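# Two robots sort capped tubes from a tray into racks

## Task

Take each tube out of the tray and put it in a rack chosen by the dot on its cap: orange-dot tubes go in the blue rack, white-dot tubes go in the green rack. Every tube must be pushed fully down into its slot. If any tube touches the floor, the task fails. The bottles in the tray must finish upright inside it. The tray must finish on the work bench with no part hanging past the bench edge. Either robot or both may be used. At the end, open the grippers and move the robots away. If a robot falls over or is left leaning, the task fails. Anything held in place only by a robot at the end does not count as done.

## Robot and tools

Robots: two identical Hello Robot Stretch 4 units, r1 and r2. Each has an omni-wheel base, a lift on a mast, an arm that telescopes straight forward, a wrist with yaw, pitch and roll, and a two-finger gripper. Each is about 1.6 m tall, and its base rim lies within 0.23 m of its base origin. Each has four cameras: <name>_head_camera, <name>_head_left_camera, <name>_head_right_camera and <name>_wrist_camera.

Frames: each robot reports in its own base frame. The origin is on the floor under the base centre, with x forward, y left and z up. hand_pose is a point between the fingertips, given in that frame, and it may be slightly wrong. base_odometry is measured from where the base stood at the scene's start and counts wheel turns only, so any slip is counted as travel. Heading is positive to the left, from -3.142 to 3.142. Nothing in the state tells you where one robot is relative to the other. Use the images, lidar_m or wrist_depth_mm for that.

execute_actions(actions, cameras): actions is a list holding one action object, or an empty list to only get state and images. The action is keyed by "r1" and/or "r2". Each robot's entry can contain:
- base: exactly one relative move from where the base is now. translate_m is metres forward (+) or back, -2 to 2. strafe_m is metres to the left (+) or right, -2 to 2. rotate_rad is radians of counter-clockwise turn (+, seen from above), -3.2 to 3.2.
- joints: absolute targets by name. lift_m is 0 to 1.2 m. arm_m is 0 to 0.55 m of extension. wrist_yaw_rad is -1.134 to 4.276 (0 points forward, + turns left, 3.14 is folded back, and above 3.4 the arm may block it). wrist_pitch_rad is -1.117 to 4.259 (0 is level, 1.57 points down). wrist_roll_rad is -1.117 to 4.259 (at 0 the fingers are level, and + turns clockwise seen from behind). gripper_m is the fingertip gap, -0.038 to 0.141 m; values below 0 squeeze the fingers together.
- pace: "slow", "default", "fast" or "max". The base reaches 0.1, 0.3, 0.4 or 0.6 m/s and 1, 2, 3 or 4 rad/s at those paces. With the lift above 0.2 m the top speed is lower.
- contact_limits: {"arm_m": 0 to 0.75}, which sets how hard the arm may push before it halts. The default is 0.5.
- end_of_arm: "enable_torque", sent on its own, turns wrist or gripper motors back on after a torque_fault.

All motions in an action start together. No action runs longer than 15 s. A joint target outside its range is clipped and reported. Any other bad key or value rejects the whole call. cameras lists the camera names you want images from: leave it out or pass ["all"] for every camera, or [] for none. The pictures line gives the order of the images. A joint or base you leave out may keep pushing toward its earlier target. To unfold the wrist at the start, send lift_m 0.4 together with wrist_yaw_rad 0.

wait(seconds 0-10) lets the scene run and returns state and images. zoom_image(camera, region [x0,y0,x1,y1] in pixels, at most 504x504) enlarges part of a camera's latest image. read_manual returns only licence texts. finished_scene(scene) ends the scene for good and reports success, so call it only once everything has settled. If a result reports a stop, the rest of the calls in that reply are skipped.

Result lines:
- base_status and joint_status: "done" means the target was reached; for the base it means the wheels turned the commanded amount. "off_target" means it stopped short and may still be pushing. "contact_stop_at_<key>" means it hit something, and that part goes slack. "limit_stop_at_<name>" means a built-in limit stopped it; limit_stop_at_tilt means a lean over 6 degrees. "limit_stop_at_own_body" means it was about to hit itself. "torque_fault" means the wrist or gripper motor has gone limp. "time_out" also appears.
- on_its_own lists what this call did not command. Its "held at" gives the target being held, not the actual position.
- joint_positions are the measured joint values.
- motor_effort is in percent, positive toward higher joint values, with the peak in brackets. It is noisy. A firm grip shows as a clear gripper_m effort change.
- lidar_m is 12 distances in 30 degree sectors, counter-clockwise from straight ahead (4th is left, 7th behind, 10th right). "-" means nothing seen, or something closer than 0.25 m. It misses glass and clear plastic.
- wrist_depth_mm is a 7x7 grid of median depths, 100-2000 mm.
- base_tilt is in degrees, forward and right positive, with a fixed offset of up to about 1.5 degrees.
- turned_by_wheels vs turned_by_imu: a gap over about 0.1 rad means a slip or a collision.

Gripping: command gripper_m below the object's width. Neither the reading nor "done" proves anything is held. If the fingertips jam on a surface, raise the lift.

Avoid these: robots pressing on each other, since a base in contact pushes hard after only millimetres, and a hard press ends the run. Do not drive or turn with more than 1 kg held and arm_m above 0.2, especially at fast paces. Avoid steady hard pulls with the gripper held high. Keep the wrist tilted up and rolled at the same time to a minimum, since it can trigger self-stops. Do not drop or slam things, never let a tube reach the floor, and do not leave anything held up only by a gripper. Two robots can differ in travel by up to about 3 cm per metre, which matters when they carry a load together.

Each tool is called after ">>>" as name(argument=value, ...) on one line, values as JSON.

## Session

I'll start by looking at the scene.

>>> execute_actions(actions=[])

Scene clock: 0.00 s.
r1.base_odometry: x=+0.000 y=+0.000 heading=+0.000 (m, m, rad; r1's odometry frame)
r1.turned_by_wheels: +0.000 (rad since the last result)
r1.turned_by_imu: +0.000 (rad since the last result)
r1.base_tilt: forward=+0.9 right=-0.1 (deg)
r1.lidar_m: 4.14 1.31 1.37 1.98 2.27 0.97 0.72 0.70 0.73 1.05 3.33 3.70
r1.base_status: not commanded
r1.joint_positions: lift_m=+0.121 arm_m=+0.000 wrist_yaw_rad=+3.195 wrist_pitch_rad=-0.010 wrist_roll_rad=+0.004 gripper_m=+0.057
r1.joint_status: not commanded
r1.motor_effort: lift_m=+17 arm_m=-1 wrist_yaw_rad=+0 wrist_pitch_rad=-7 wrist_roll_rad=-2 gripper_m=+2 wheel_0=+0 wheel_1=+0 wheel_2=+0 (%)
r1.hand_pose: x=-0.1214 y=+0.0719 z=+0.3021 quat_wxyz=(-0.027, +0.005, +0.002, +1.000) (m; r1's base frame)
r1.wrist_depth_mm: - 144 197 946 1042 1182 1336 / - - 140 917 1042 1160 1308 / - - 138 931 1025 1160 1336 / - 114 139 917 1025 1138 1308 / 164 141 820 904 1008 1138 1308 / 204 750 788 891 960 1098 1229 / 203 732 750 842 778 866 904
r2.base_odometry: x=+0.000 y=+0.000 heading=+0.000 (m, m, rad; r2's odometry frame)
r2.turned_by_wheels: +0.000 (rad since the last result)
r2.turned_by_imu: +0.000 (rad since the last result)
r2.base_tilt: forward=+0.2 right=-0.2 (deg)
r2.lidar_m: 2.05 3.03 3.75 3.87 1.36 1.52 - 1.39 0.86 0.78 0.80 1.00
r2.base_status: not commanded
r2.joint_positions: lift_m=+0.187 arm_m=+0.001 wrist_yaw_rad=+3.126 wrist_pitch_rad=+0.003 wrist_roll_rad=+0.002 gripper_m=+0.057
r2.joint_status: not commanded
r2.motor_effort: lift_m=+19 arm_m=+0 wrist_yaw_rad=+1 wrist_pitch_rad=-7 wrist_roll_rad=+1 gripper_m=-2 wheel_0=+0 wheel_1=+0 wheel_2=+0 (%)
r2.hand_pose: x=-0.1148 y=+0.0918 z=+0.3641 quat_wxyz=(+0.008, -0.001, +0.001, +1.000) (m; r2's base frame)
r2.wrist_depth_mm: - 135 - - - - - / - 126 197 - - - - / - 130 192 - - - - / 134 138 - - - - - / 1708 - - - - - - / 1205 1255 197 1308 199 1281 1366 / 866 809 891 131 891 842 891
pictures: r1_head_camera, r1_head_left_camera, r1_head_right_camera, r1_wrist_camera, r2_head_camera, r2_head_left_camera, r2_head_right_camera, r2_wrist_camera
Images, in order (width x height): r1_head_camera 420x560, r1_head_left_camera 420x672, r1_head_right_camera 420x672, r1_wrist_camera 616x392, r2_head_camera 420x560, r2_head_left_camera 420x672, r2_head_right_camera 420x672, r2_wrist_camera 616x392.

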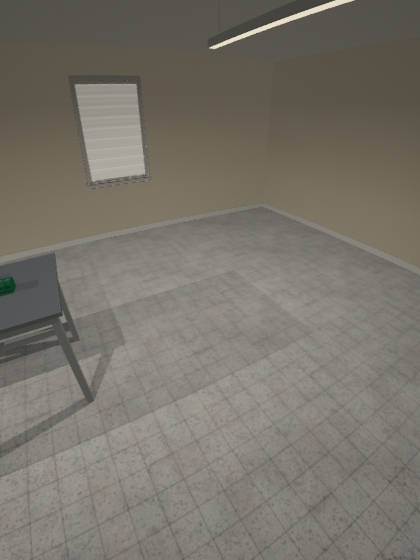

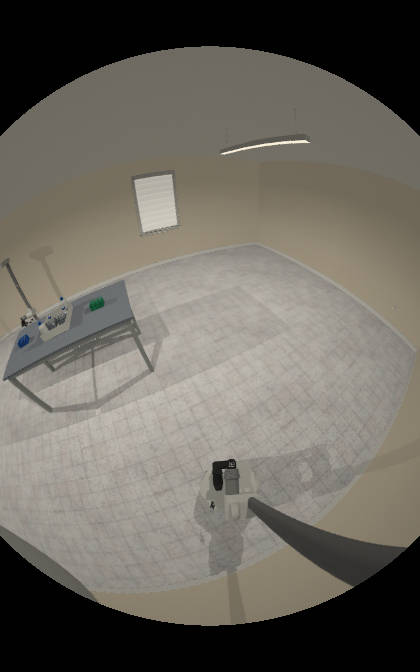

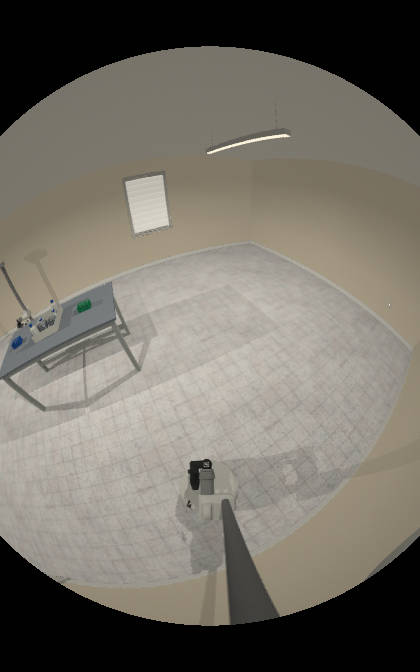

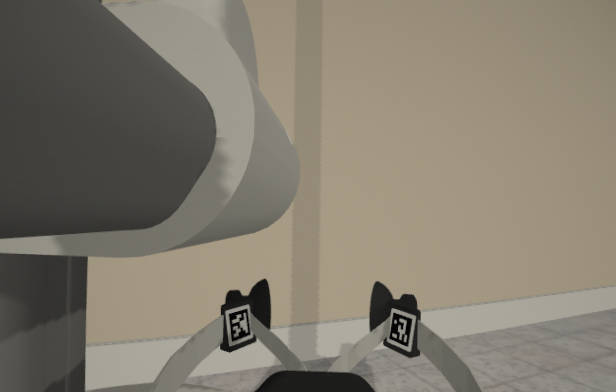

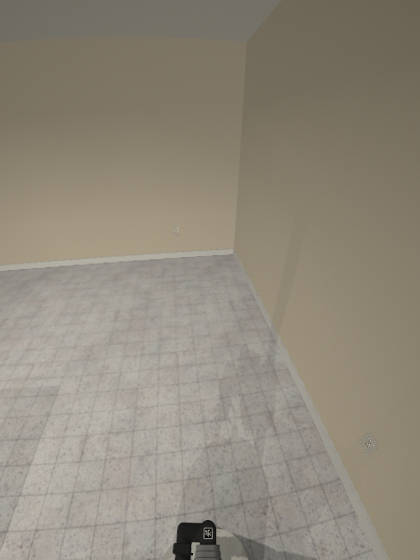

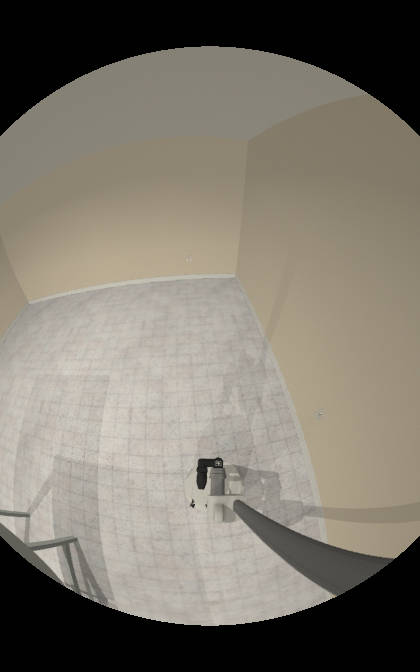

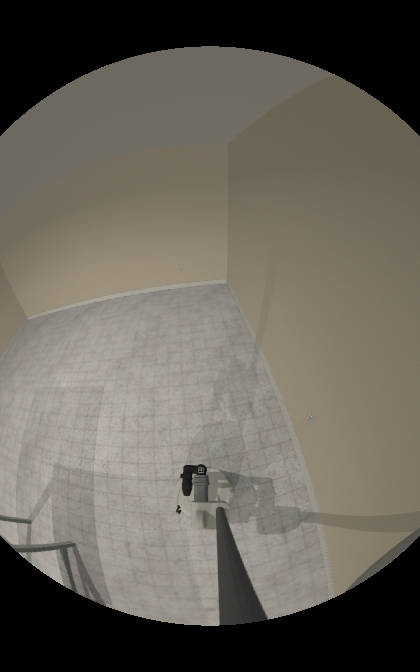

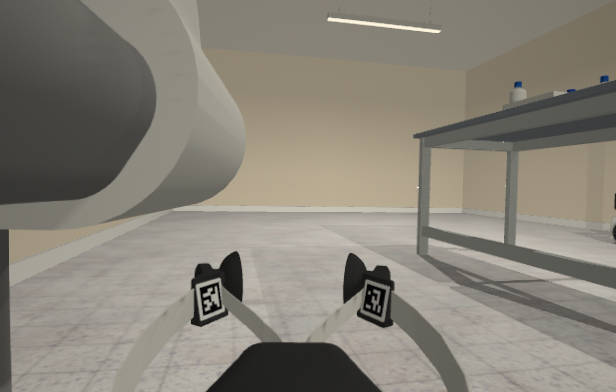

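>>> zoom_image(camera="r1_head_left_camera", region=[0, 240, 180, 420])

Region (0, 240, 180, 420) of r1_head_left_camera's 420x672 image, scaled by 2.800, with more detail than that image has.

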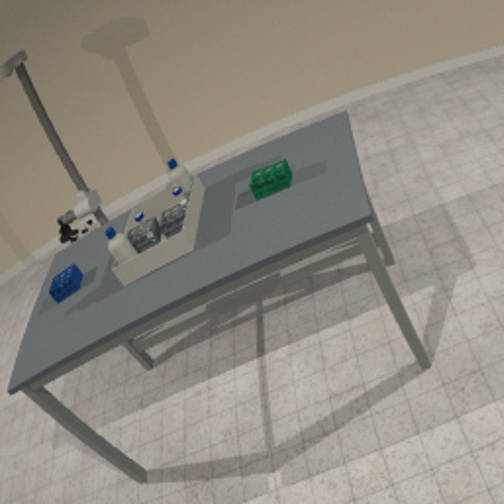

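>>> execute_actions(actions=[{"r1": {"base": {"rotate_rad": 1.0}, "joints": {"lift_m": 0.9, "wrist_yaw_rad": 0}, "pace": "fast"}, "r2": {"base": {"rotate_rad": 2.2}, "joints": {"lift_m": 0.9, "wrist_yaw_rad": 0}, "pace": "fast"}}], cameras=["r1_head_camera", "r2_head_camera", "r1_head_left_camera", "r2_head_left_camera"])

Scene clock: 4.67 s.
r1.base_odometry: x=+0.000 y=+0.000 heading=+1.000 (m, m, rad; r1's odometry frame)
r1.turned_by_wheels: +1.000 (rad since the last result)
r1.turned_by_imu: +1.005 (rad since the last result)
r1.base_tilt: forward=+1.0 right=-0.1 (deg)
r1.lidar_m: 1.35 1.88 2.64 1.00 0.72 0.69 0.72 1.01 2.78 3.65 4.15 1.29
r1.base_status: done
r1.joint_positions: lift_m=+0.900 arm_m=+0.000 wrist_yaw_rad=+0.000 wrist_pitch_rad=-0.010 wrist_roll_rad=+0.004 gripper_m=+0.057
r1.joint_status: all done
r1.motor_effort: lift_m=+20(23) arm_m=-1(1) wrist_yaw_rad=-1(7) wrist_pitch_rad=-7(8) wrist_roll_rad=-1(2) gripper_m=-5(1) wheel_0=-2(10) wheel_1=-1(8) wheel_2=-1(15) (%)
r1.hand_pose: x=+0.4598 y=-0.0873 z=+1.0809 quat_wxyz=(+1.000, +0.002, -0.005, +0.000) (m; r1's base frame)
r1.wrist_depth_mm: - - - - - - - / - - - - - - - / - - - - - - - / - - - - - - - / - - - - - - - / - - 1576 1397 1182 1464 - / - - - 1205 1138 991 -
r2.base_odometry: x=+0.000 y=+0.000 heading=+2.200 (m, m, rad; r2's odometry frame)
r2.turned_by_wheels: +2.200 (rad since the last result)
r2.turned_by_imu: +2.230 (rad since the last result)
r2.base_tilt: forward=+0.2 right=-0.2 (deg)
r2.lidar_m: 1.32 1.66 3.48 1.15 0.83 0.77 0.82 1.11 2.84 3.12 4.12 3.91
r2.base_status: done
r2.joint_positions: lift_m=+0.900 arm_m=+0.001 wrist_yaw_rad=+0.000 wrist_pitch_rad=+0.003 wrist_roll_rad=+0.002 gripper_m=+0.057
r2.joint_status: all done
r2.motor_effort: lift_m=+21(20) arm_m=+0(0) wrist_yaw_rad=+0(9) wrist_pitch_rad=-7(7) wrist_roll_rad=+0(1) gripper_m=-9(3) wheel_0=+0(7) wheel_1=+0(5) wheel_2=+0(10) (%)
r2.hand_pose: x=+0.4608 y=-0.0874 z=+1.0772 quat_wxyz=(+1.000, +0.001, +0.001, +0.000) (m; r2's base frame)
r2.wrist_depth_mm: - - - - - - - / - - - - - - - / - - - - - - - / - - - - - - - / 1863 1661 1808 - - - - / - - 198 1366 199 - - / - - - 131 - - -
pictures: r1_head_camera, r1_head_left_camera, r2_head_camera, r2_head_left_camera
Images, in order (width x height): r1_head_camera 420x560, r1_head_left_camera 420x672, r2_head_camera 420x560, r2_head_left_camera 420x672.

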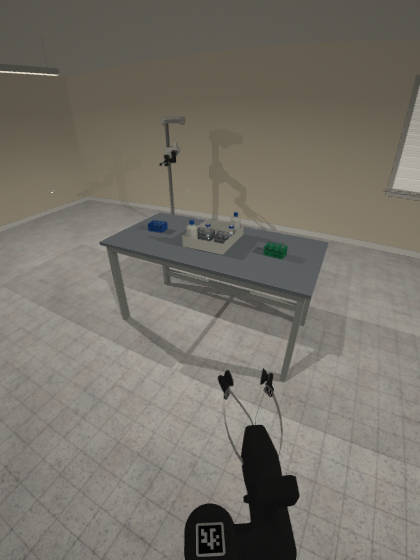

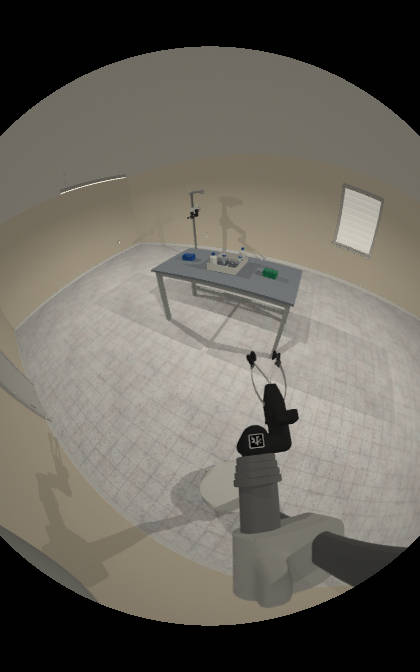

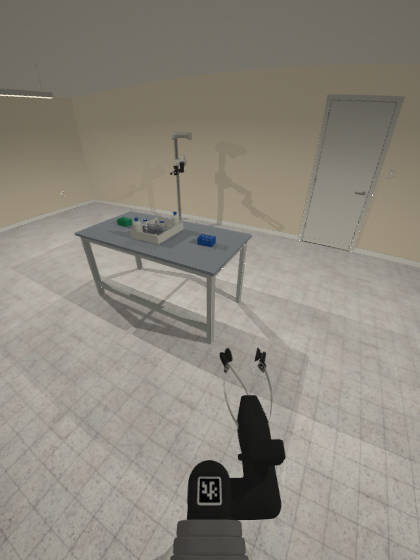

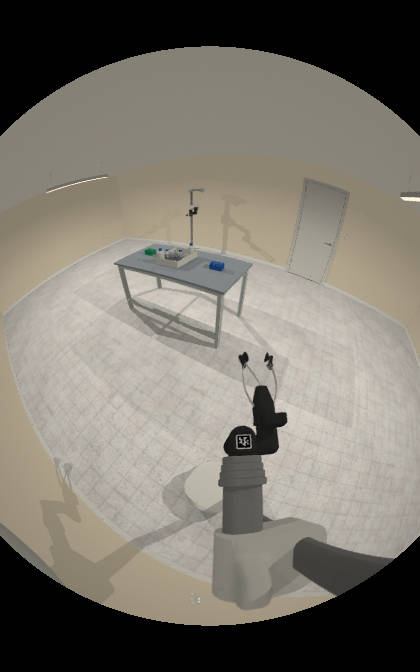

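>>> zoom_image(camera="r1_head_camera", region=[90, 180, 340, 310])

>>> zoom_image(camera="r2_head_camera", region=[70, 190, 260, 290])

Region (90, 180, 340, 310) of r1_head_camera's 420x560 image, scaled by 2.016, with more detail than that image has; it fills the top 262 rows of this view, and the rest is white.

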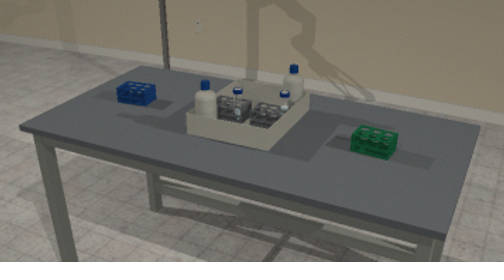

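Region (70, 190, 260, 290) of r2_head_camera's 420x560 image, scaled by 2.653, with more detail than that image has; it fills the top 265 rows of this view, and the rest is white.

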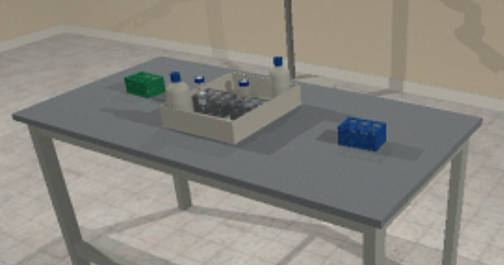

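>>> execute_actions(actions=[{"r1": {"base": {"translate_m": 1.1}, "pace": "max"}, "r2": {"base": {"rotate_rad": 0.44}, "pace": "fast"}}], cameras=[])

>>> execute_actions(actions=[{"r1": {"base": {"rotate_rad": -0.476}, "joints": {"lift_m": 1.15, "wrist_pitch_rad": 1.0}, "pace": "fast"}, "r2": {"base": {"translate_m": 1.35}, "pace": "max"}}], cameras=["r1_head_camera", "r1_wrist_camera", "r2_head_camera"])

Scene clock: 17.57 s.
r1.base_odometry: x=+0.594 y=+0.926 heading=+1.000 (m, m, rad; r1's odometry frame)
r1.turned_by_wheels: +0.000 (rad since the last result)
r1.turned_by_imu: +0.003 (rad since the last result)
r1.base_tilt: forward=+1.1 right=+0.0 (deg)
r1.lidar_m: 0.36 0.48 4.69 2.30 1.71 1.65 1.72 2.38 4.07 0.47 0.36 0.33
r1.base_status: done
r1.joint_positions: lift_m=+0.900 arm_m=+0.000 wrist_yaw_rad=+0.000 wrist_pitch_rad=-0.010 wrist_roll_rad=+0.004 gripper_m=+0.057
r1.joint_status: not commanded
r1.motor_effort: lift_m=+20(21) arm_m=-1(1) wrist_yaw_rad=+1(2) wrist_pitch_rad=-8(8) wrist_roll_rad=-1(2) gripper_m=-1(4) wheel_0=+1(7) wheel_1=+1(8) wheel_2=+2(14) (%)
r1.hand_pose: x=+0.4598 y=-0.0874 z=+1.0810 quat_wxyz=(+1.000, +0.002, -0.005, +0.000) (m; r1's base frame)
r1.wrist_depth_mm: - - - - - - - / - - - - - - - / - - - - - - - / - - - - - - - / - - - - - - - / - - 1138 - - - - / 917 778 488 768 597 - -
r2.base_odometry: x=+0.000 y=+0.000 heading=+2.640 (m, m, rad; r2's odometry frame)
r2.turned_by_wheels: +0.440 (rad since the last result)
r2.turned_by_imu: +0.446 (rad since the last result)
r2.base_tilt: forward=+0.3 right=-0.2 (deg)
r2.lidar_m: 1.55 5.41 1.28 0.85 0.76 0.80 1.02 2.22 3.06 3.87 3.91 1.33
r2.base_status: done
r2.joint_positions: lift_m=+0.900 arm_m=+0.001 wrist_yaw_rad=+0.000 wrist_pitch_rad=+0.003 wrist_roll_rad=+0.002 gripper_m=+0.057
r2.joint_status: not commanded
r2.motor_effort: lift_m=+21(21) arm_m=+0(0) wrist_yaw_rad=+2(2) wrist_pitch_rad=-7(7) wrist_roll_rad=+1(1) gripper_m=-2(4) wheel_0=-1(4) wheel_1=-1(6) wheel_2=-1(7) (%)
r2.hand_pose: x=+0.4608 y=-0.0874 z=+1.0772 quat_wxyz=(+1.000, +0.001, +0.001, +0.000) (m; r2's base frame)
r2.wrist_depth_mm: - - - - - - - / - - - - - - - / - - - - - - - / - - - - - - - / - - - 1756 1756 - - / - - 198 - 199 1138 - / - - - 131 - 1078 -
pictures: none
No camera images: the call's "cameras" was empty. Leave "cameras" out to get every camera's image.

Scene clock: 22.50 s.
r1.base_odometry: x=+0.594 y=+0.926 heading=+0.524 (m, m, rad; r1's odometry frame)
r1.turned_by_wheels: -0.476 (rad since the last result)
r1.turned_by_imu: -0.479 (rad since the last result)
r1.base_tilt: forward=+1.0 right=-0.1 (deg)
r1.lidar_m: 0.32 0.36 0.53 4.68 2.22 1.70 1.64 1.76 2.47 4.07 0.46 0.35
r1.base_status: done
r1.joint_positions: lift_m=+1.150 arm_m=+0.000 wrist_yaw_rad=+0.000 wrist_pitch_rad=+1.001 wrist_roll_rad=+0.004 gripper_m=+0.057
r1.joint_status: all done
r1.motor_effort: lift_m=+20(23) arm_m=-1(1) wrist_yaw_rad=-1(1) wrist_pitch_rad=-3(4) wrist_roll_rad=-1(1) gripper_m=-5(1) wheel_0=+2(8) wheel_1=+2(7) wheel_2=-1(8) (%)
r1.hand_pose: x=+0.3269 y=-0.0874 z=+1.0850 quat_wxyz=(+0.877, +0.002, +0.480, -0.001) (m; r1's base frame)
r1.wrist_depth_mm: - - - - - - - / 866 820 788 854 842 842 1921 / 603 723 715 750 707 732 1808 / 621 676 647 654 661 654 1576 / 615 603 603 603 597 591 1336 / 554 549 535 549 521 535 544 / 1229 1182 525 508 500 496 492
r2.base_odometry: x=-1.184 y=+0.649 heading=+2.640 (m, m, rad; r2's odometry frame)
r2.turned_by_wheels: +0.000 (rad since the last result)
r2.turned_by_imu: -0.007 (rad since the last result)
r2.base_tilt: forward=+0.2 right=-0.2 (deg)
r2.lidar_m: 0.49 1.06 2.53 1.70 1.59 1.61 2.08 4.08 4.14 0.39 0.38 0.39
r2.base_status: done
r2.joint_positions: lift_m=+0.900 arm_m=+0.001 wrist_yaw_rad=+0.000 wrist_pitch_rad=+0.003 wrist_roll_rad=+0.002 gripper_m=+0.057
r2.joint_status: not commanded
r2.motor_effort: lift_m=+21(21) arm_m=+0(0) wrist_yaw_rad=+1(1) wrist_pitch_rad=-7(7) wrist_roll_rad=+0(1) gripper_m=-4(5) wheel_0=-1(4) wheel_1=+0(3) wheel_2=+2(10) (%)
r2.hand_pose: x=+0.4608 y=-0.0874 z=+1.0772 quat_wxyz=(+1.000, +0.001, +0.001, +0.000) (m; r2's base frame)
r2.wrist_depth_mm: - - - - - - 1078 / - - - - - - 1160 / - - - - - 1255 - / - - - - - - - / - - - - - - - / - - 197 1098 200 - - / - 750 768 131 732 683 723
pictures: r1_head_camera, r1_wrist_camera, r2_head_camera
camera_calibration (this result's frames):
r1_wrist_camera: T_world_to_cam=[[0.0460167, -0.998931, 0.00444718, -0.105242], [-0.820058, -0.0403182, -0.570859, 0.950253], [0.570428, 0.0226221, -0.821036, 0.928781], [0, 0, 0, 1]] pos_world=[0.254302, -0.0878279, 1.30549]
Images, in order (width x height): r1_head_camera 420x560, r1_wrist_camera 616x392, r2_head_camera 420x560.

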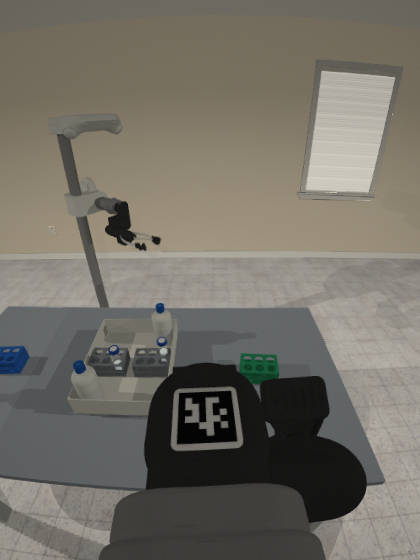

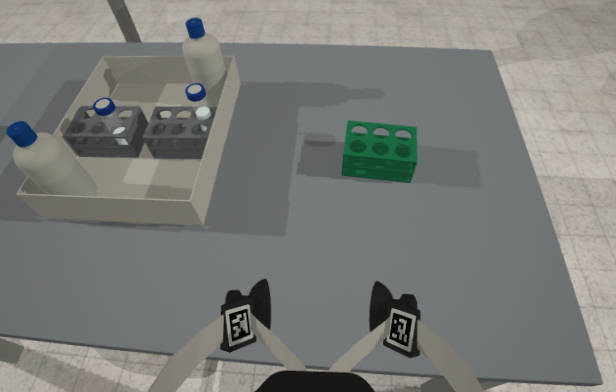

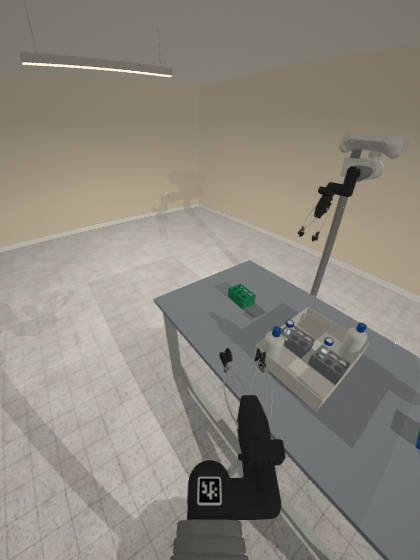

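>>> zoom_image(camera="r1_wrist_camera", region=[0, 10, 260, 230])

Region (0, 10, 260, 230) of r1_wrist_camera's 616x392 image, scaled by 1.938; it fills the top 426 rows of this view, and the rest is white.

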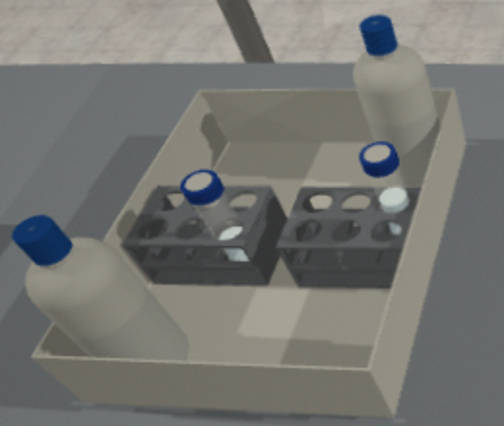

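>>> zoom_image(camera="r1_head_camera", region=[60, 300, 290, 420])

>>> zoom_image(camera="r2_head_camera", region=[220, 270, 380, 410])

Region (60, 300, 290, 420) of r1_head_camera's 420x560 image, scaled by 2.191, with more detail than that image has; it fills the top 263 rows of this view, and the rest is white.

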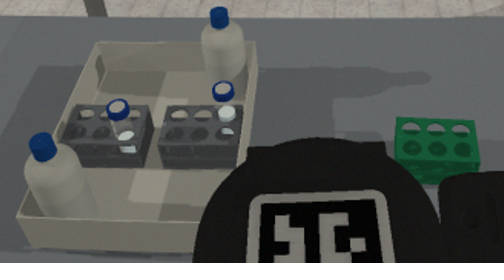

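Region (220, 270, 380, 410) of r2_head_camera's 420x560 image, scaled by 3.150, with more detail than that image has; it fills the top 441 rows of this view, and the rest is white.

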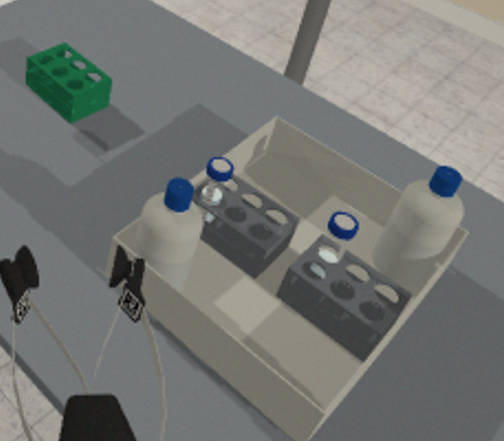

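>>> execute_actions(actions=[{"r1": {"base": {"strafe_m": 0.367}, "joints": {"lift_m": 1.2, "wrist_pitch_rad": 1.57, "arm_m": 0.3, "gripper_m": 0.08}, "pace": "fast"}, "r2": {"base": {"translate_m": 0.18}, "joints": {"lift_m": 1.2, "wrist_pitch_rad": 1.57, "gripper_m": 0.08}, "pace": "fast"}}], cameras=[])

>>> execute_actions(actions=[{"r1": {"base": {"translate_m": 0.1}, "joints": {"arm_m": 0.42}, "pace": "fast"}, "r2": {"base": {"rotate_rad": -0.9}, "pace": "fast"}}], cameras=["r1_wrist_camera", "r2_head_camera", "r2_wrist_camera"])

Scene clock: 42.87 s.
r1.base_odometry: x=+0.411 y=+1.243 heading=+0.524 (m, m, rad; r1's odometry frame)
r1.turned_by_wheels: +0.000 (rad since the last result)
r1.turned_by_imu: -0.001 (rad since the last result)
r1.base_tilt: forward=+1.0 right=-0.2 (deg)
r1.lidar_m: 0.36 0.38 0.56 4.32 2.20 1.67 1.63 1.73 2.47 4.44 0.49 0.37
r1.base_status: done
r1.joint_positions: lift_m=+1.200 arm_m=+0.299 wrist_yaw_rad=+0.000 wrist_pitch_rad=+1.570 wrist_roll_rad=+0.004 gripper_m=+0.080
r1.joint_status: all done
r1.motor_effort: lift_m=+20(23) arm_m=+5(5) wrist_yaw_rad=-2(1) wrist_pitch_rad=+0(2) wrist_roll_rad=-2(1) gripper_m=-2(10) wheel_0=-1(10) wheel_1=+0(12) wheel_2=+0(1) (%)
r1.hand_pose: x=+0.4703 y=-0.0874 z=+1.0893 quat_wxyz=(+0.707, +0.001, +0.707, -0.001) (m; r1's base frame)
r1.wrist_depth_mm: 554 574 569 530 492 549 544 / 580 580 569 559 544 544 544 / 574 569 492 559 549 544 535 / 574 564 559 554 549 539 535 / 564 564 554 554 544 539 535 / 1366 1336 219 554 539 535 530 / 1336 1336 1118 1098 1281 1281 1281
r2.base_odometry: x=-1.342 y=+0.736 heading=+2.640 (m, m, rad; r2's odometry frame)
r2.turned_by_wheels: +0.000 (rad since the last result)
r2.turned_by_imu: -0.001 (rad since the last result)
r2.base_tilt: forward=+0.2 right=-0.2 (deg)
r2.lidar_m: 0.34 0.78 2.73 1.86 1.68 1.71 2.22 4.22 0.47 0.29 0.26 0.27
r2.base_status: done
r2.joint_positions: lift_m=+1.199 arm_m=+0.001 wrist_yaw_rad=+0.000 wrist_pitch_rad=+1.570 wrist_roll_rad=+0.002 gripper_m=+0.080
r2.joint_status: all done
r2.motor_effort: lift_m=+21(21) arm_m=+0(0) wrist_yaw_rad=+2(2) wrist_pitch_rad=+0(5) wrist_roll_rad=+0(0) gripper_m=-2(1) wheel_0=+0(4) wheel_1=+0(7) wheel_2=+2(11) (%)
r2.hand_pose: x=+0.1726 y=-0.0874 z=+1.0891 quat_wxyz=(+0.707, +0.001, +0.707, -0.001) (m; r2's base frame)
r2.wrist_depth_mm: 1229 1255 1281 544 544 554 525 / 1281 1255 1281 549 549 554 554 / 1229 1281 1255 1281 559 554 559 / 1281 1255 1308 1308 554 559 564 / 1281 1281 1078 1078 564 564 569 / 1281 1308 202 1078 200 569 574 / 1281 1281 1308 135 1336 574 569
pictures: none
No camera images: the call's "cameras" was empty. Leave "cameras" out to get every camera's image.

Scene clock: 45.03 s.
r1.base_odometry: x=+0.497 y=+1.293 heading=+0.524 (m, m, rad; r1's odometry frame)
r1.turned_by_wheels: +0.000 (rad since the last result)
r1.turned_by_imu: +0.000 (rad since the last result)
r1.base_tilt: forward=+0.9 right=-0.1 (deg)
r1.lidar_m: 0.25 0.27 0.42 4.31 2.33 1.79 1.73 1.84 2.60 0.86 0.36 0.27
r1.base_status: done
r1.joint_positions: lift_m=+1.200 arm_m=+0.419 wrist_yaw_rad=+0.000 wrist_pitch_rad=+1.570 wrist_roll_rad=+0.004 gripper_m=+0.080
r1.joint_status: all done
r1.motor_effort: lift_m=+20(20) arm_m=+4(6) wrist_yaw_rad=-2(1) wrist_pitch_rad=-1(2) wrist_roll_rad=-1(2) gripper_m=-1(4) wheel_0=+1(4) wheel_1=+2(3) wheel_2=-1(8) (%)
r1.hand_pose: x=+0.5904 y=-0.0874 z=+1.0893 quat_wxyz=(+0.707, +0.001, +0.707, -0.001) (m; r1's base frame)
r1.wrist_depth_mm: 585 585 574 569 559 544 549 / 574 574 569 554 442 549 544 / 569 569 564 554 549 544 539 / 569 569 554 521 488 544 535 / 564 564 549 544 544 539 535 / 569 559 220 549 530 539 530 / 559 559 549 473 535 535 535
r2.base_odometry: x=-1.342 y=+0.736 heading=+1.740 (m, m, rad; r2's odometry frame)
r2.turned_by_wheels: -0.900 (rad since the last result)
r2.turned_by_imu: -0.912 (rad since the last result)
r2.base_tilt: forward=+0.2 right=-0.2 (deg)
r2.lidar_m: 0.27 0.28 0.39 4.51 2.36 1.76 1.69 1.79 2.51 4.23 0.40 0.29
r2.base_status: done
r2.joint_positions: lift_m=+1.199 arm_m=+0.001 wrist_yaw_rad=+0.000 wrist_pitch_rad=+1.570 wrist_roll_rad=+0.002 gripper_m=+0.080
r2.joint_status: not commanded
r2.motor_effort: lift_m=+21(21) arm_m=+0(0) wrist_yaw_rad=+0(1) wrist_pitch_rad=+0(0) wrist_roll_rad=+1(1) gripper_m=+0(0) wheel_0=+1(4) wheel_1=+1(4) wheel_2=+2(5) (%)
r2.hand_pose: x=+0.1726 y=-0.0874 z=+1.0891 quat_wxyz=(+0.707, +0.001, +0.707, -0.001) (m; r2's base frame)
r2.wrist_depth_mm: 525 535 539 549 549 554 559 / 535 539 544 544 554 554 564 / 1098 544 544 549 549 559 564 / 1255 1281 1308 1308 1308 1336 1366 / 1308 1281 1078 1098 1308 1308 1366 / 1308 1308 202 1098 200 1308 1366 / 1281 1308 1308 135 1336 1366 1336
pictures: r1_wrist_camera, r2_head_camera, r2_wrist_camera
camera_calibration (this result's frames):
r1_wrist_camera: T_world_to_cam=[[0.0414953, -0.998916, -0.0210964, -0.0868707], [-0.998389, -0.0406373, -0.0395891, 0.695333], [0.0386888, 0.0227052, -0.998993, 1.28978], [0, 0, 0, 1]] pos_world=[0.647918, -0.0878047, 1.31418]
r2_wrist_camera: T_world_to_cam=[[0.00825868, -0.998728, 0.0497383, -0.159076], [-0.999723, -0.00714917, 0.0224438, 0.198276], [-0.0220597, -0.0499098, -0.99851, 1.31293], [0, 0, 0, 1]] pos_world=[0.228498, -0.0919283, 1.31443]
Images, in order (width x height): r1_wrist_camera 616x392, r2_head_camera 420x560, r2_wrist_camera 616x392.

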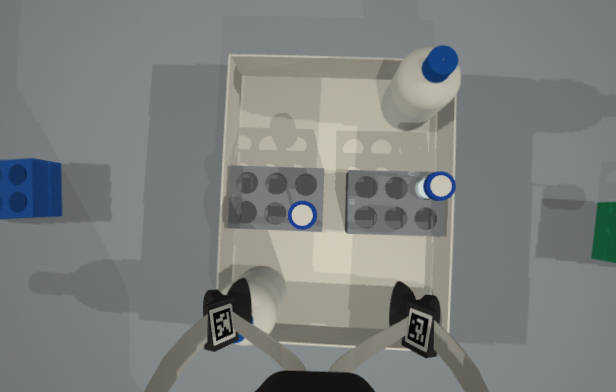

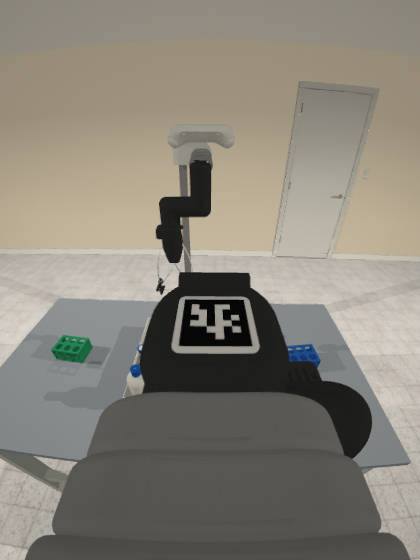

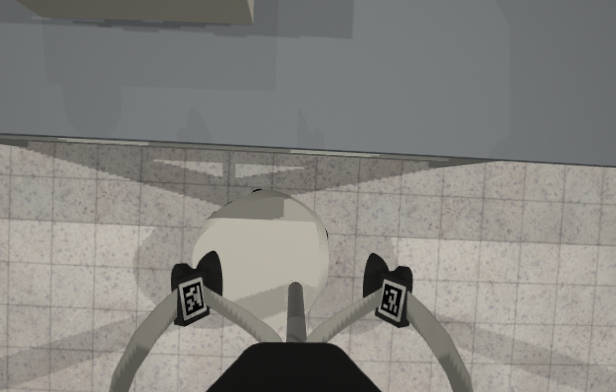

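>>> execute_actions(actions=[{"r1": {"base": {"strafe_m": 0.01}, "joints": {"arm_m": 0.47, "lift_m": 1.04}, "pace": "fast"}, "r2": {"base": {"strafe_m": 0.317}, "joints": {"arm_m": 0.25}, "pace": "fast"}}], cameras=["r1_wrist_camera", "r2_wrist_camera"])

Scene clock: 52.33 s.
r1.base_odometry: x=+0.492 y=+1.302 heading=+0.524 (m, m, rad; r1's odometry frame)
r1.turned_by_wheels: +0.000 (rad since the last result)
r1.turned_by_imu: -0.001 (rad since the last result)
r1.base_tilt: forward=+1.0 right=-0.2 (deg)
r1.lidar_m: 0.25 0.27 0.41 4.31 2.31 1.76 1.73 1.83 2.63 0.85 0.37 0.26
r1.base_status: done
r1.joint_positions: lift_m=+1.040 arm_m=+0.469 wrist_yaw_rad=+0.000 wrist_pitch_rad=+1.570 wrist_roll_rad=+0.004 gripper_m=+0.080
r1.joint_status: all done
r1.motor_effort: lift_m=+14(18) arm_m=+5(6) wrist_yaw_rad=+0(2) wrist_pitch_rad=-2(2) wrist_roll_rad=-1(1) gripper_m=-4(4) wheel_0=-2(8) wheel_1=+3(8) wheel_2=+0(0) (%)
r1.hand_pose: x=+0.6402 y=-0.0874 z=+0.9300 quat_wxyz=(+0.707, +0.001, +0.707, -0.001) (m; r1's base frame)
r1.wrist_depth_mm: 413 407 404 399 394 332 209 / 413 404 397 392 389 250 382 / 407 407 397 392 387 349 382 / 407 399 387 389 384 370 379 / 404 402 332 327 353 320 377 / 402 397 220 384 322 353 375 / 399 397 298 368 379 329 377
r2.base_odometry: x=-1.654 y=+0.682 heading=+1.740 (m, m, rad; r2's odometry frame)
r2.turned_by_wheels: +0.000 (rad since the last result)
r2.turned_by_imu: -0.001 (rad since the last result)
r2.base_tilt: forward=+0.2 right=-0.2 (deg)
r2.lidar_m: 0.27 0.28 0.42 4.18 2.31 1.74 1.68 1.76 2.49 4.56 0.41 0.29
r2.base_status: done
r2.joint_positions: lift_m=+1.199 arm_m=+0.249 wrist_yaw_rad=+0.000 wrist_pitch_rad=+1.570 wrist_roll_rad=+0.002 gripper_m=+0.080
r2.joint_status: all done
r2.motor_effort: lift_m=+20(21) arm_m=+8(9) wrist_yaw_rad=+2(1) wrist_pitch_rad=+0(0) wrist_roll_rad=+1(1) gripper_m=-6(1) wheel_0=+1(9) wheel_1=-2(8) wheel_2=+0(2) (%)
r2.hand_pose: x=+0.4198 y=-0.0874 z=+1.0892 quat_wxyz=(+0.707, +0.001, +0.707, -0.001) (m; r2's base frame)
r2.wrist_depth_mm: 496 535 539 484 484 525 559 / 530 539 539 535 539 544 559 / 535 539 544 418 549 554 564 / 544 539 549 549 549 559 564 / 539 544 549 554 554 569 564 / 1308 549 202 554 200 569 569 / 1308 1308 1098 135 1308 1336 1336
pictures: r1_wrist_camera, r2_wrist_camera
camera_calibration (this result's frames):
r1_wrist_camera: T_world_to_cam=[[0.0413174, -0.998923, -0.0211047, -0.0921805], [-0.998404, -0.0404638, -0.0393891, 0.738655], [0.0384927, 0.0226985, -0.999001, 1.12882], [0, 0, 0, 1]] pos_world=[0.697834, -0.0878148, 1.15484]
r2_wrist_camera: T_world_to_cam=[[0.00852983, -0.998726, 0.0497376, -0.161234], [-0.999719, -0.00741627, 0.0225306, 0.44531], [-0.022133, -0.0499158, -0.998508, 1.31849], [0, 0, 0, 1]] pos_world=[0.475742, -0.0919133, 1.3145]
Images, in order (width x height): r1_wrist_camera 616x392, r2_wrist_camera 616x392.

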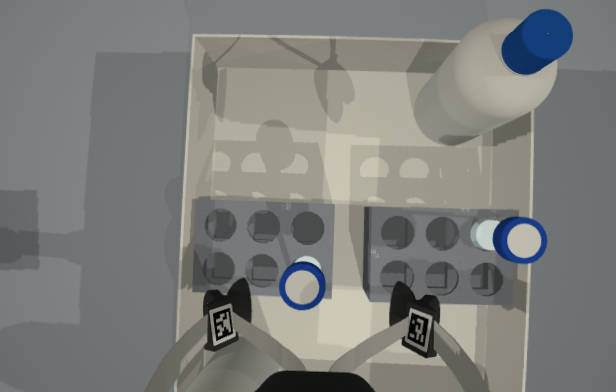

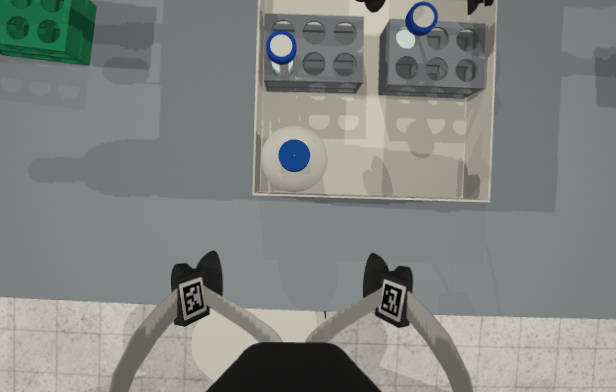

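>>> execute_actions(actions=[{"r1": {"base": {"strafe_m": 0.014}, "joints": {"lift_m": 0.98}}, "r2": {"base": {"strafe_m": 0.011}, "joints": {"arm_m": 0.462}, "pace": "fast"}}], cameras=["r1_wrist_camera", "r2_wrist_camera"])

Scene clock: 58.57 s.
r1.base_odometry: x=+0.485 y=+1.314 heading=+0.524 (m, m, rad; r1's odometry frame)
r1.turned_by_wheels: +0.000 (rad since the last result)
r1.turned_by_imu: -0.001 (rad since the last result)
r1.base_tilt: forward=+0.9 right=-0.2 (deg)
r1.lidar_m: 0.26 0.29 0.41 4.28 2.30 1.78 1.73 1.81 2.61 0.83 0.37 0.26
r1.base_status: done
r1.joint_positions: lift_m=+0.980 arm_m=+0.469 wrist_yaw_rad=+0.000 wrist_pitch_rad=+1.570 wrist_roll_rad=+0.004 gripper_m=+0.080
r1.joint_status: all done
r1.motor_effort: lift_m=+14(14) arm_m=+5(5) wrist_yaw_rad=-1(2) wrist_pitch_rad=-1(0) wrist_roll_rad=-1(1) gripper_m=-2(1) wheel_0=-2(9) wheel_1=+3(14) wheel_2=+0(1) (%)
r1.hand_pose: x=+0.6402 y=-0.0874 z=+0.8700 quat_wxyz=(+0.707, +0.001, +0.707, -0.001) (m; r1's base frame)
r1.wrist_depth_mm: 349 345 290 303 296 259 188 / 345 345 334 332 329 258 206 / 347 340 332 330 329 322 291 / 343 342 306 329 325 322 289 / 342 340 273 270 319 263 254 / 340 336 220 206 264 290 263 / 340 332 294 325 320 319 286
r2.base_odometry: x=-1.665 y=+0.681 heading=+1.740 (m, m, rad; r2's odometry frame)
r2.turned_by_wheels: +0.000 (rad since the last result)
r2.turned_by_imu: +0.000 (rad since the last result)
r2.base_tilt: forward=+0.3 right=-0.2 (deg)
r2.lidar_m: 0.27 0.30 0.42 4.17 2.34 1.73 1.68 1.77 2.51 4.56 0.40 0.29
r2.base_status: done
r2.joint_positions: lift_m=+1.199 arm_m=+0.461 wrist_yaw_rad=+0.000 wrist_pitch_rad=+1.570 wrist_roll_rad=+0.002 gripper_m=+0.080
r2.joint_status: all done
r2.motor_effort: lift_m=+20(20) arm_m=+8(8) wrist_yaw_rad=+0(1) wrist_pitch_rad=-1(1) wrist_roll_rad=+1(1) gripper_m=-3(1) wheel_0=-1(7) wheel_1=+1(4) wheel_2=+0(1) (%)
r2.hand_pose: x=+0.6318 y=-0.0874 z=+1.0892 quat_wxyz=(+0.707, +0.000, +0.707, +0.000) (m; r2's base frame)
r2.wrist_depth_mm: 530 530 535 544 554 549 554 / 535 535 544 544 544 421 554 / 530 539 544 544 549 427 559 / 496 535 544 500 492 252 196 / 539 544 544 544 549 517 196 / 544 549 202 496 200 539 202 / 544 549 554 135 564 564 204
pictures: r1_wrist_camera, r2_wrist_camera
camera_calibration (this result's frames):
r1_wrist_camera: T_world_to_cam=[[0.0413174, -0.998923, -0.0211047, -0.0934461], [-0.998404, -0.0404638, -0.0393891, 0.736296], [0.0384927, 0.0226985, -0.999001, 1.06891], [0, 0, 0, 1]] pos_world=[0.697837, -0.0878148, 1.09487]
r2_wrist_camera: T_world_to_cam=[[0.00861521, -0.998725, 0.0497376, -0.163097], [-0.999718, -0.00750175, 0.0225301, 0.657244], [-0.0221283, -0.0499177, -0.998508, 1.32317], [0, 0, 0, 1]] pos_world=[0.687744, -0.0919085, 1.3145]
Images, in order (width x height): r1_wrist_camera 616x392, r2_wrist_camera 616x392.

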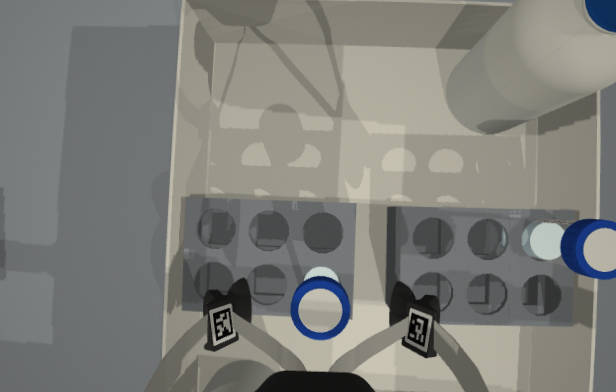

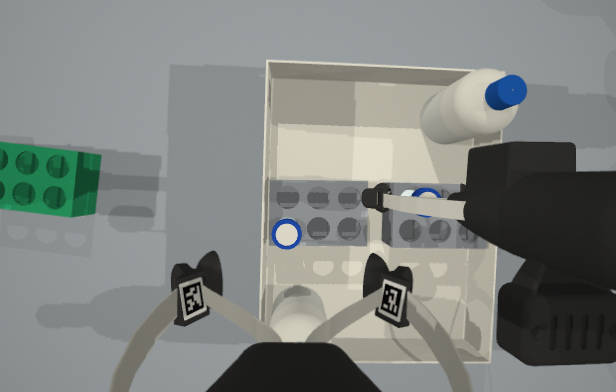

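>>> execute_actions(actions=[{"r1": {"joints": {"gripper_m": 0.012}}, "r2": {"joints": {"lift_m": 1.04, "gripper_m": 0.07}}}], cameras=["r1_wrist_camera", "r2_wrist_camera"])

Scene clock: 61.73 s.
r1.base_odometry: x=+0.485 y=+1.314 heading=+0.524 (m, m, rad; r1's odometry frame)
r1.turned_by_wheels: +0.000 (rad since the last result)
r1.turned_by_imu: +0.000 (rad since the last result)
r1.base_tilt: forward=+0.9 right=-0.1 (deg)
r1.lidar_m: 0.26 0.28 0.41 4.28 2.32 1.77 1.72 1.83 2.61 0.87 0.35 0.26
r1.base_status: not commanded
r1.joint_positions: lift_m=+0.980 arm_m=+0.469 wrist_yaw_rad=+0.000 wrist_pitch_rad=+1.570 wrist_roll_rad=+0.004 gripper_m=+0.012
r1.joint_status: all done
r1.motor_effort: lift_m=+14(14) arm_m=+5(5) wrist_yaw_rad=-1(0) wrist_pitch_rad=+0(0) wrist_roll_rad=-1(2) gripper_m=-12(14) wheel_0=-2(2) wheel_1=+3(3) wheel_2=+0(0) (%)
r1.hand_pose: x=+0.6402 y=-0.0874 z=+0.8700 quat_wxyz=(+0.707, +0.001, +0.707, -0.001) (m; r1's base frame)
r1.wrist_depth_mm: 349 345 290 303 296 259 188 / 347 343 334 334 330 258 205 / 345 342 334 332 327 324 290 / 345 340 306 329 325 322 289 / 342 338 273 270 319 262 150 / 338 336 270 198 262 289 272 / 336 334 289 324 320 315 285
r2.base_odometry: x=-1.665 y=+0.681 heading=+1.740 (m, m, rad; r2's odometry frame)
r2.turned_by_wheels: +0.000 (rad since the last result)
r2.turned_by_imu: +0.000 (rad since the last result)
r2.base_tilt: forward=+0.2 right=-0.2 (deg)
r2.lidar_m: 0.26 0.30 0.42 4.17 2.34 1.74 1.69 1.78 2.50 4.57 0.40 0.29
r2.base_status: not commanded
r2.joint_positions: lift_m=+1.040 arm_m=+0.461 wrist_yaw_rad=+0.000 wrist_pitch_rad=+1.570 wrist_roll_rad=+0.002 gripper_m=+0.070
r2.joint_status: all done
r2.motor_effort: lift_m=+16(23) arm_m=+8(8) wrist_yaw_rad=+2(1) wrist_pitch_rad=+0(1) wrist_roll_rad=+1(1) gripper_m=-4(5) wheel_0=-1(1) wheel_1=+1(1) wheel_2=+0(0) (%)
r2.hand_pose: x=+0.6318 y=-0.0874 z=+0.9299 quat_wxyz=(+0.707, +0.000, +0.707, +0.000) (m; r2's base frame)
r2.wrist_depth_mm: 375 379 382 364 357 370 277 / 379 379 384 384 392 366 277 / 379 387 387 389 392 394 373 / 384 384 389 359 384 277 274 / 382 389 387 332 349 338 340 / 387 389 196 392 204 399 366 / 389 389 394 135 399 402 362
pictures: r1_wrist_camera, r2_wrist_camera
camera_calibration (this result's frames):
r1_wrist_camera: T_world_to_cam=[[0.0413171, -0.998923, -0.0211047, -0.0934459], [-0.998404, -0.0404635, -0.039389, 0.736296], [0.0384926, 0.0226985, -0.999001, 1.06891], [0, 0, 0, 1]] pos_world=[0.697837, -0.0878148, 1.09487]
r2_wrist_camera: T_world_to_cam=[[0.00860224, -0.998725, 0.0497376, -0.155166], [-0.999718, -0.00748877, 0.0225301, 0.660836], [-0.0221289, -0.0499174, -0.998508, 1.16413], [0, 0, 0, 1]] pos_world=[0.687745, -0.0919092, 1.15522]
Images, in order (width x height): r1_wrist_camera 616x392, r2_wrist_camera 616x392.

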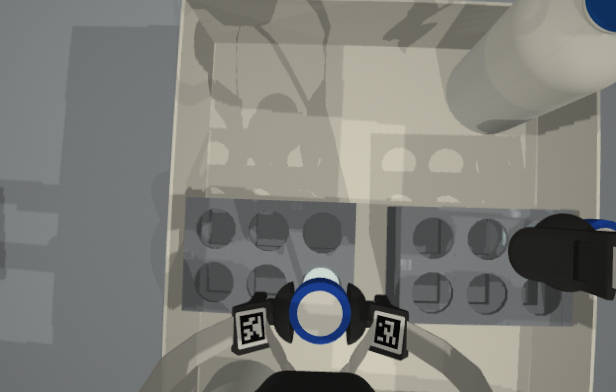

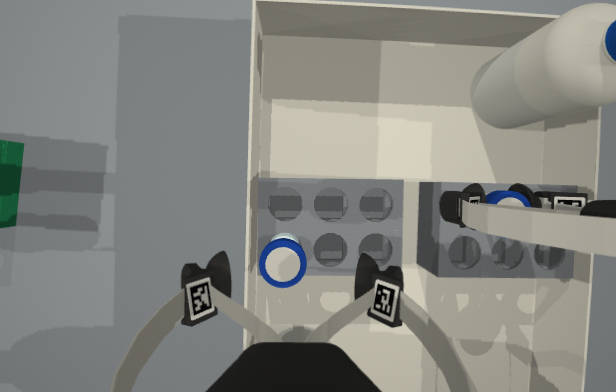

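>>> execute_actions(actions=[{"r1": {"joints": {"lift_m": 1.1}}, "r2": {"base": {"strafe_m": 0.007}, "joints": {"lift_m": 0.98}}}], cameras=["r1_wrist_camera", "r2_wrist_camera"])

Scene clock: 66.93 s.
r1.base_odometry: x=+0.485 y=+1.314 heading=+0.524 (m, m, rad; r1's odometry frame)
r1.turned_by_wheels: +0.000 (rad since the last result)
r1.turned_by_imu: -0.001 (rad since the last result)
r1.base_tilt: forward=+1.0 right=+0.0 (deg)
r1.lidar_m: 0.26 0.28 0.41 4.29 2.32 1.77 1.73 1.84 2.62 0.86 0.37 0.28
r1.base_status: not commanded
r1.joint_positions: lift_m=+1.100 arm_m=+0.469 wrist_yaw_rad=+0.000 wrist_pitch_rad=+1.570 wrist_roll_rad=+0.004 gripper_m=+0.012
r1.joint_status: all done
r1.motor_effort: lift_m=+21(22) arm_m=+5(5) wrist_yaw_rad=-1(0) wrist_pitch_rad=-1(1) wrist_roll_rad=-1(2) gripper_m=-9(10) wheel_0=-2(2) wheel_1=+3(3) wheel_2=+0(0) (%)
r1.hand_pose: x=+0.6402 y=-0.0874 z=+0.9894 quat_wxyz=(+0.707, +0.001, +0.707, -0.001) (m; r1's base frame)
r1.wrist_depth_mm: 477 466 462 462 452 452 445 / 469 469 462 449 449 304 445 / 466 466 455 455 449 375 442 / 466 462 459 449 445 436 436 / 466 459 449 389 410 364 353 / 459 455 449 199 379 436 433 / 462 455 309 340 436 404 433
r2.base_odometry: x=-1.672 y=+0.679 heading=+1.740 (m, m, rad; r2's odometry frame)
r2.turned_by_wheels: +0.000 (rad since the last result)
r2.turned_by_imu: +0.000 (rad since the last result)
r2.base_tilt: forward=+0.2 right=-0.2 (deg)
r2.lidar_m: 0.27 0.28 0.43 4.16 2.34 1.76 1.68 1.77 2.49 4.56 0.39 0.30
r2.base_status: done
r2.joint_positions: lift_m=+0.980 arm_m=+0.461 wrist_yaw_rad=+0.000 wrist_pitch_rad=+1.570 wrist_roll_rad=+0.002 gripper_m=+0.070
r2.joint_status: all done
r2.motor_effort: lift_m=+17(17) arm_m=+8(7) wrist_yaw_rad=+1(1) wrist_pitch_rad=-1(0) wrist_roll_rad=+1(1) gripper_m=-3(5) wheel_0=+1(8) wheel_1=-2(11) wheel_2=+0(1) (%)
r2.hand_pose: x=+0.6318 y=-0.0874 z=+0.8699 quat_wxyz=(+0.707, +0.000, +0.707, +0.000) (m; r2's base frame)
r2.wrist_depth_mm: 319 320 324 324 329 330 297 / 320 324 327 327 330 332 283 / 325 325 329 329 332 336 338 / 324 327 329 324 277 312 310 / 327 329 330 270 274 306 279 / 327 330 196 211 205 340 343 / 330 330 332 135 340 342 343
pictures: r1_wrist_camera, r2_wrist_camera
camera_calibration (this result's frames):
r1_wrist_camera: T_world_to_cam=[[0.0413171, -0.998923, -0.0211047, -0.0909252], [-0.998404, -0.0404634, -0.0393891, 0.741004], [0.0384927, 0.0226985, -0.999001, 1.18823], [0, 0, 0, 1]] pos_world=[0.69784, -0.0878148, 1.21432]
r2_wrist_camera: T_world_to_cam=[[0.00859337, -0.998725, 0.0497376, -0.152176], [-0.999718, -0.00747989, 0.0225301, 0.662191], [-0.0221293, -0.0499172, -0.998508, 1.10422], [0, 0, 0, 1]] pos_world=[0.687747, -0.0919097, 1.09522]
Images, in order (width x height): r1_wrist_camera 616x392, r2_wrist_camera 616x392.

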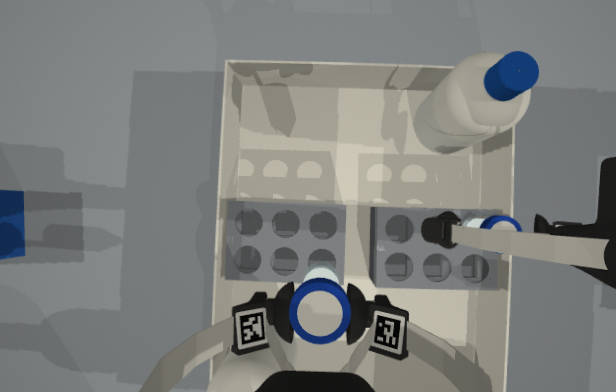

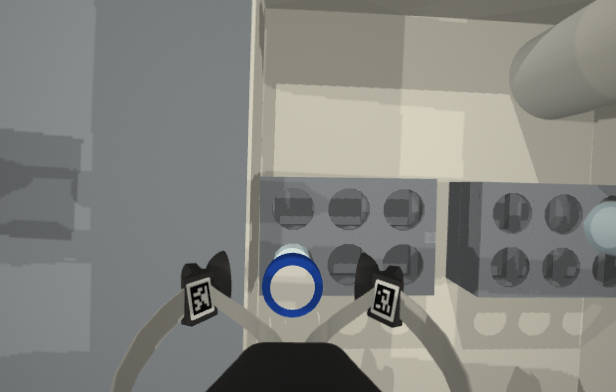

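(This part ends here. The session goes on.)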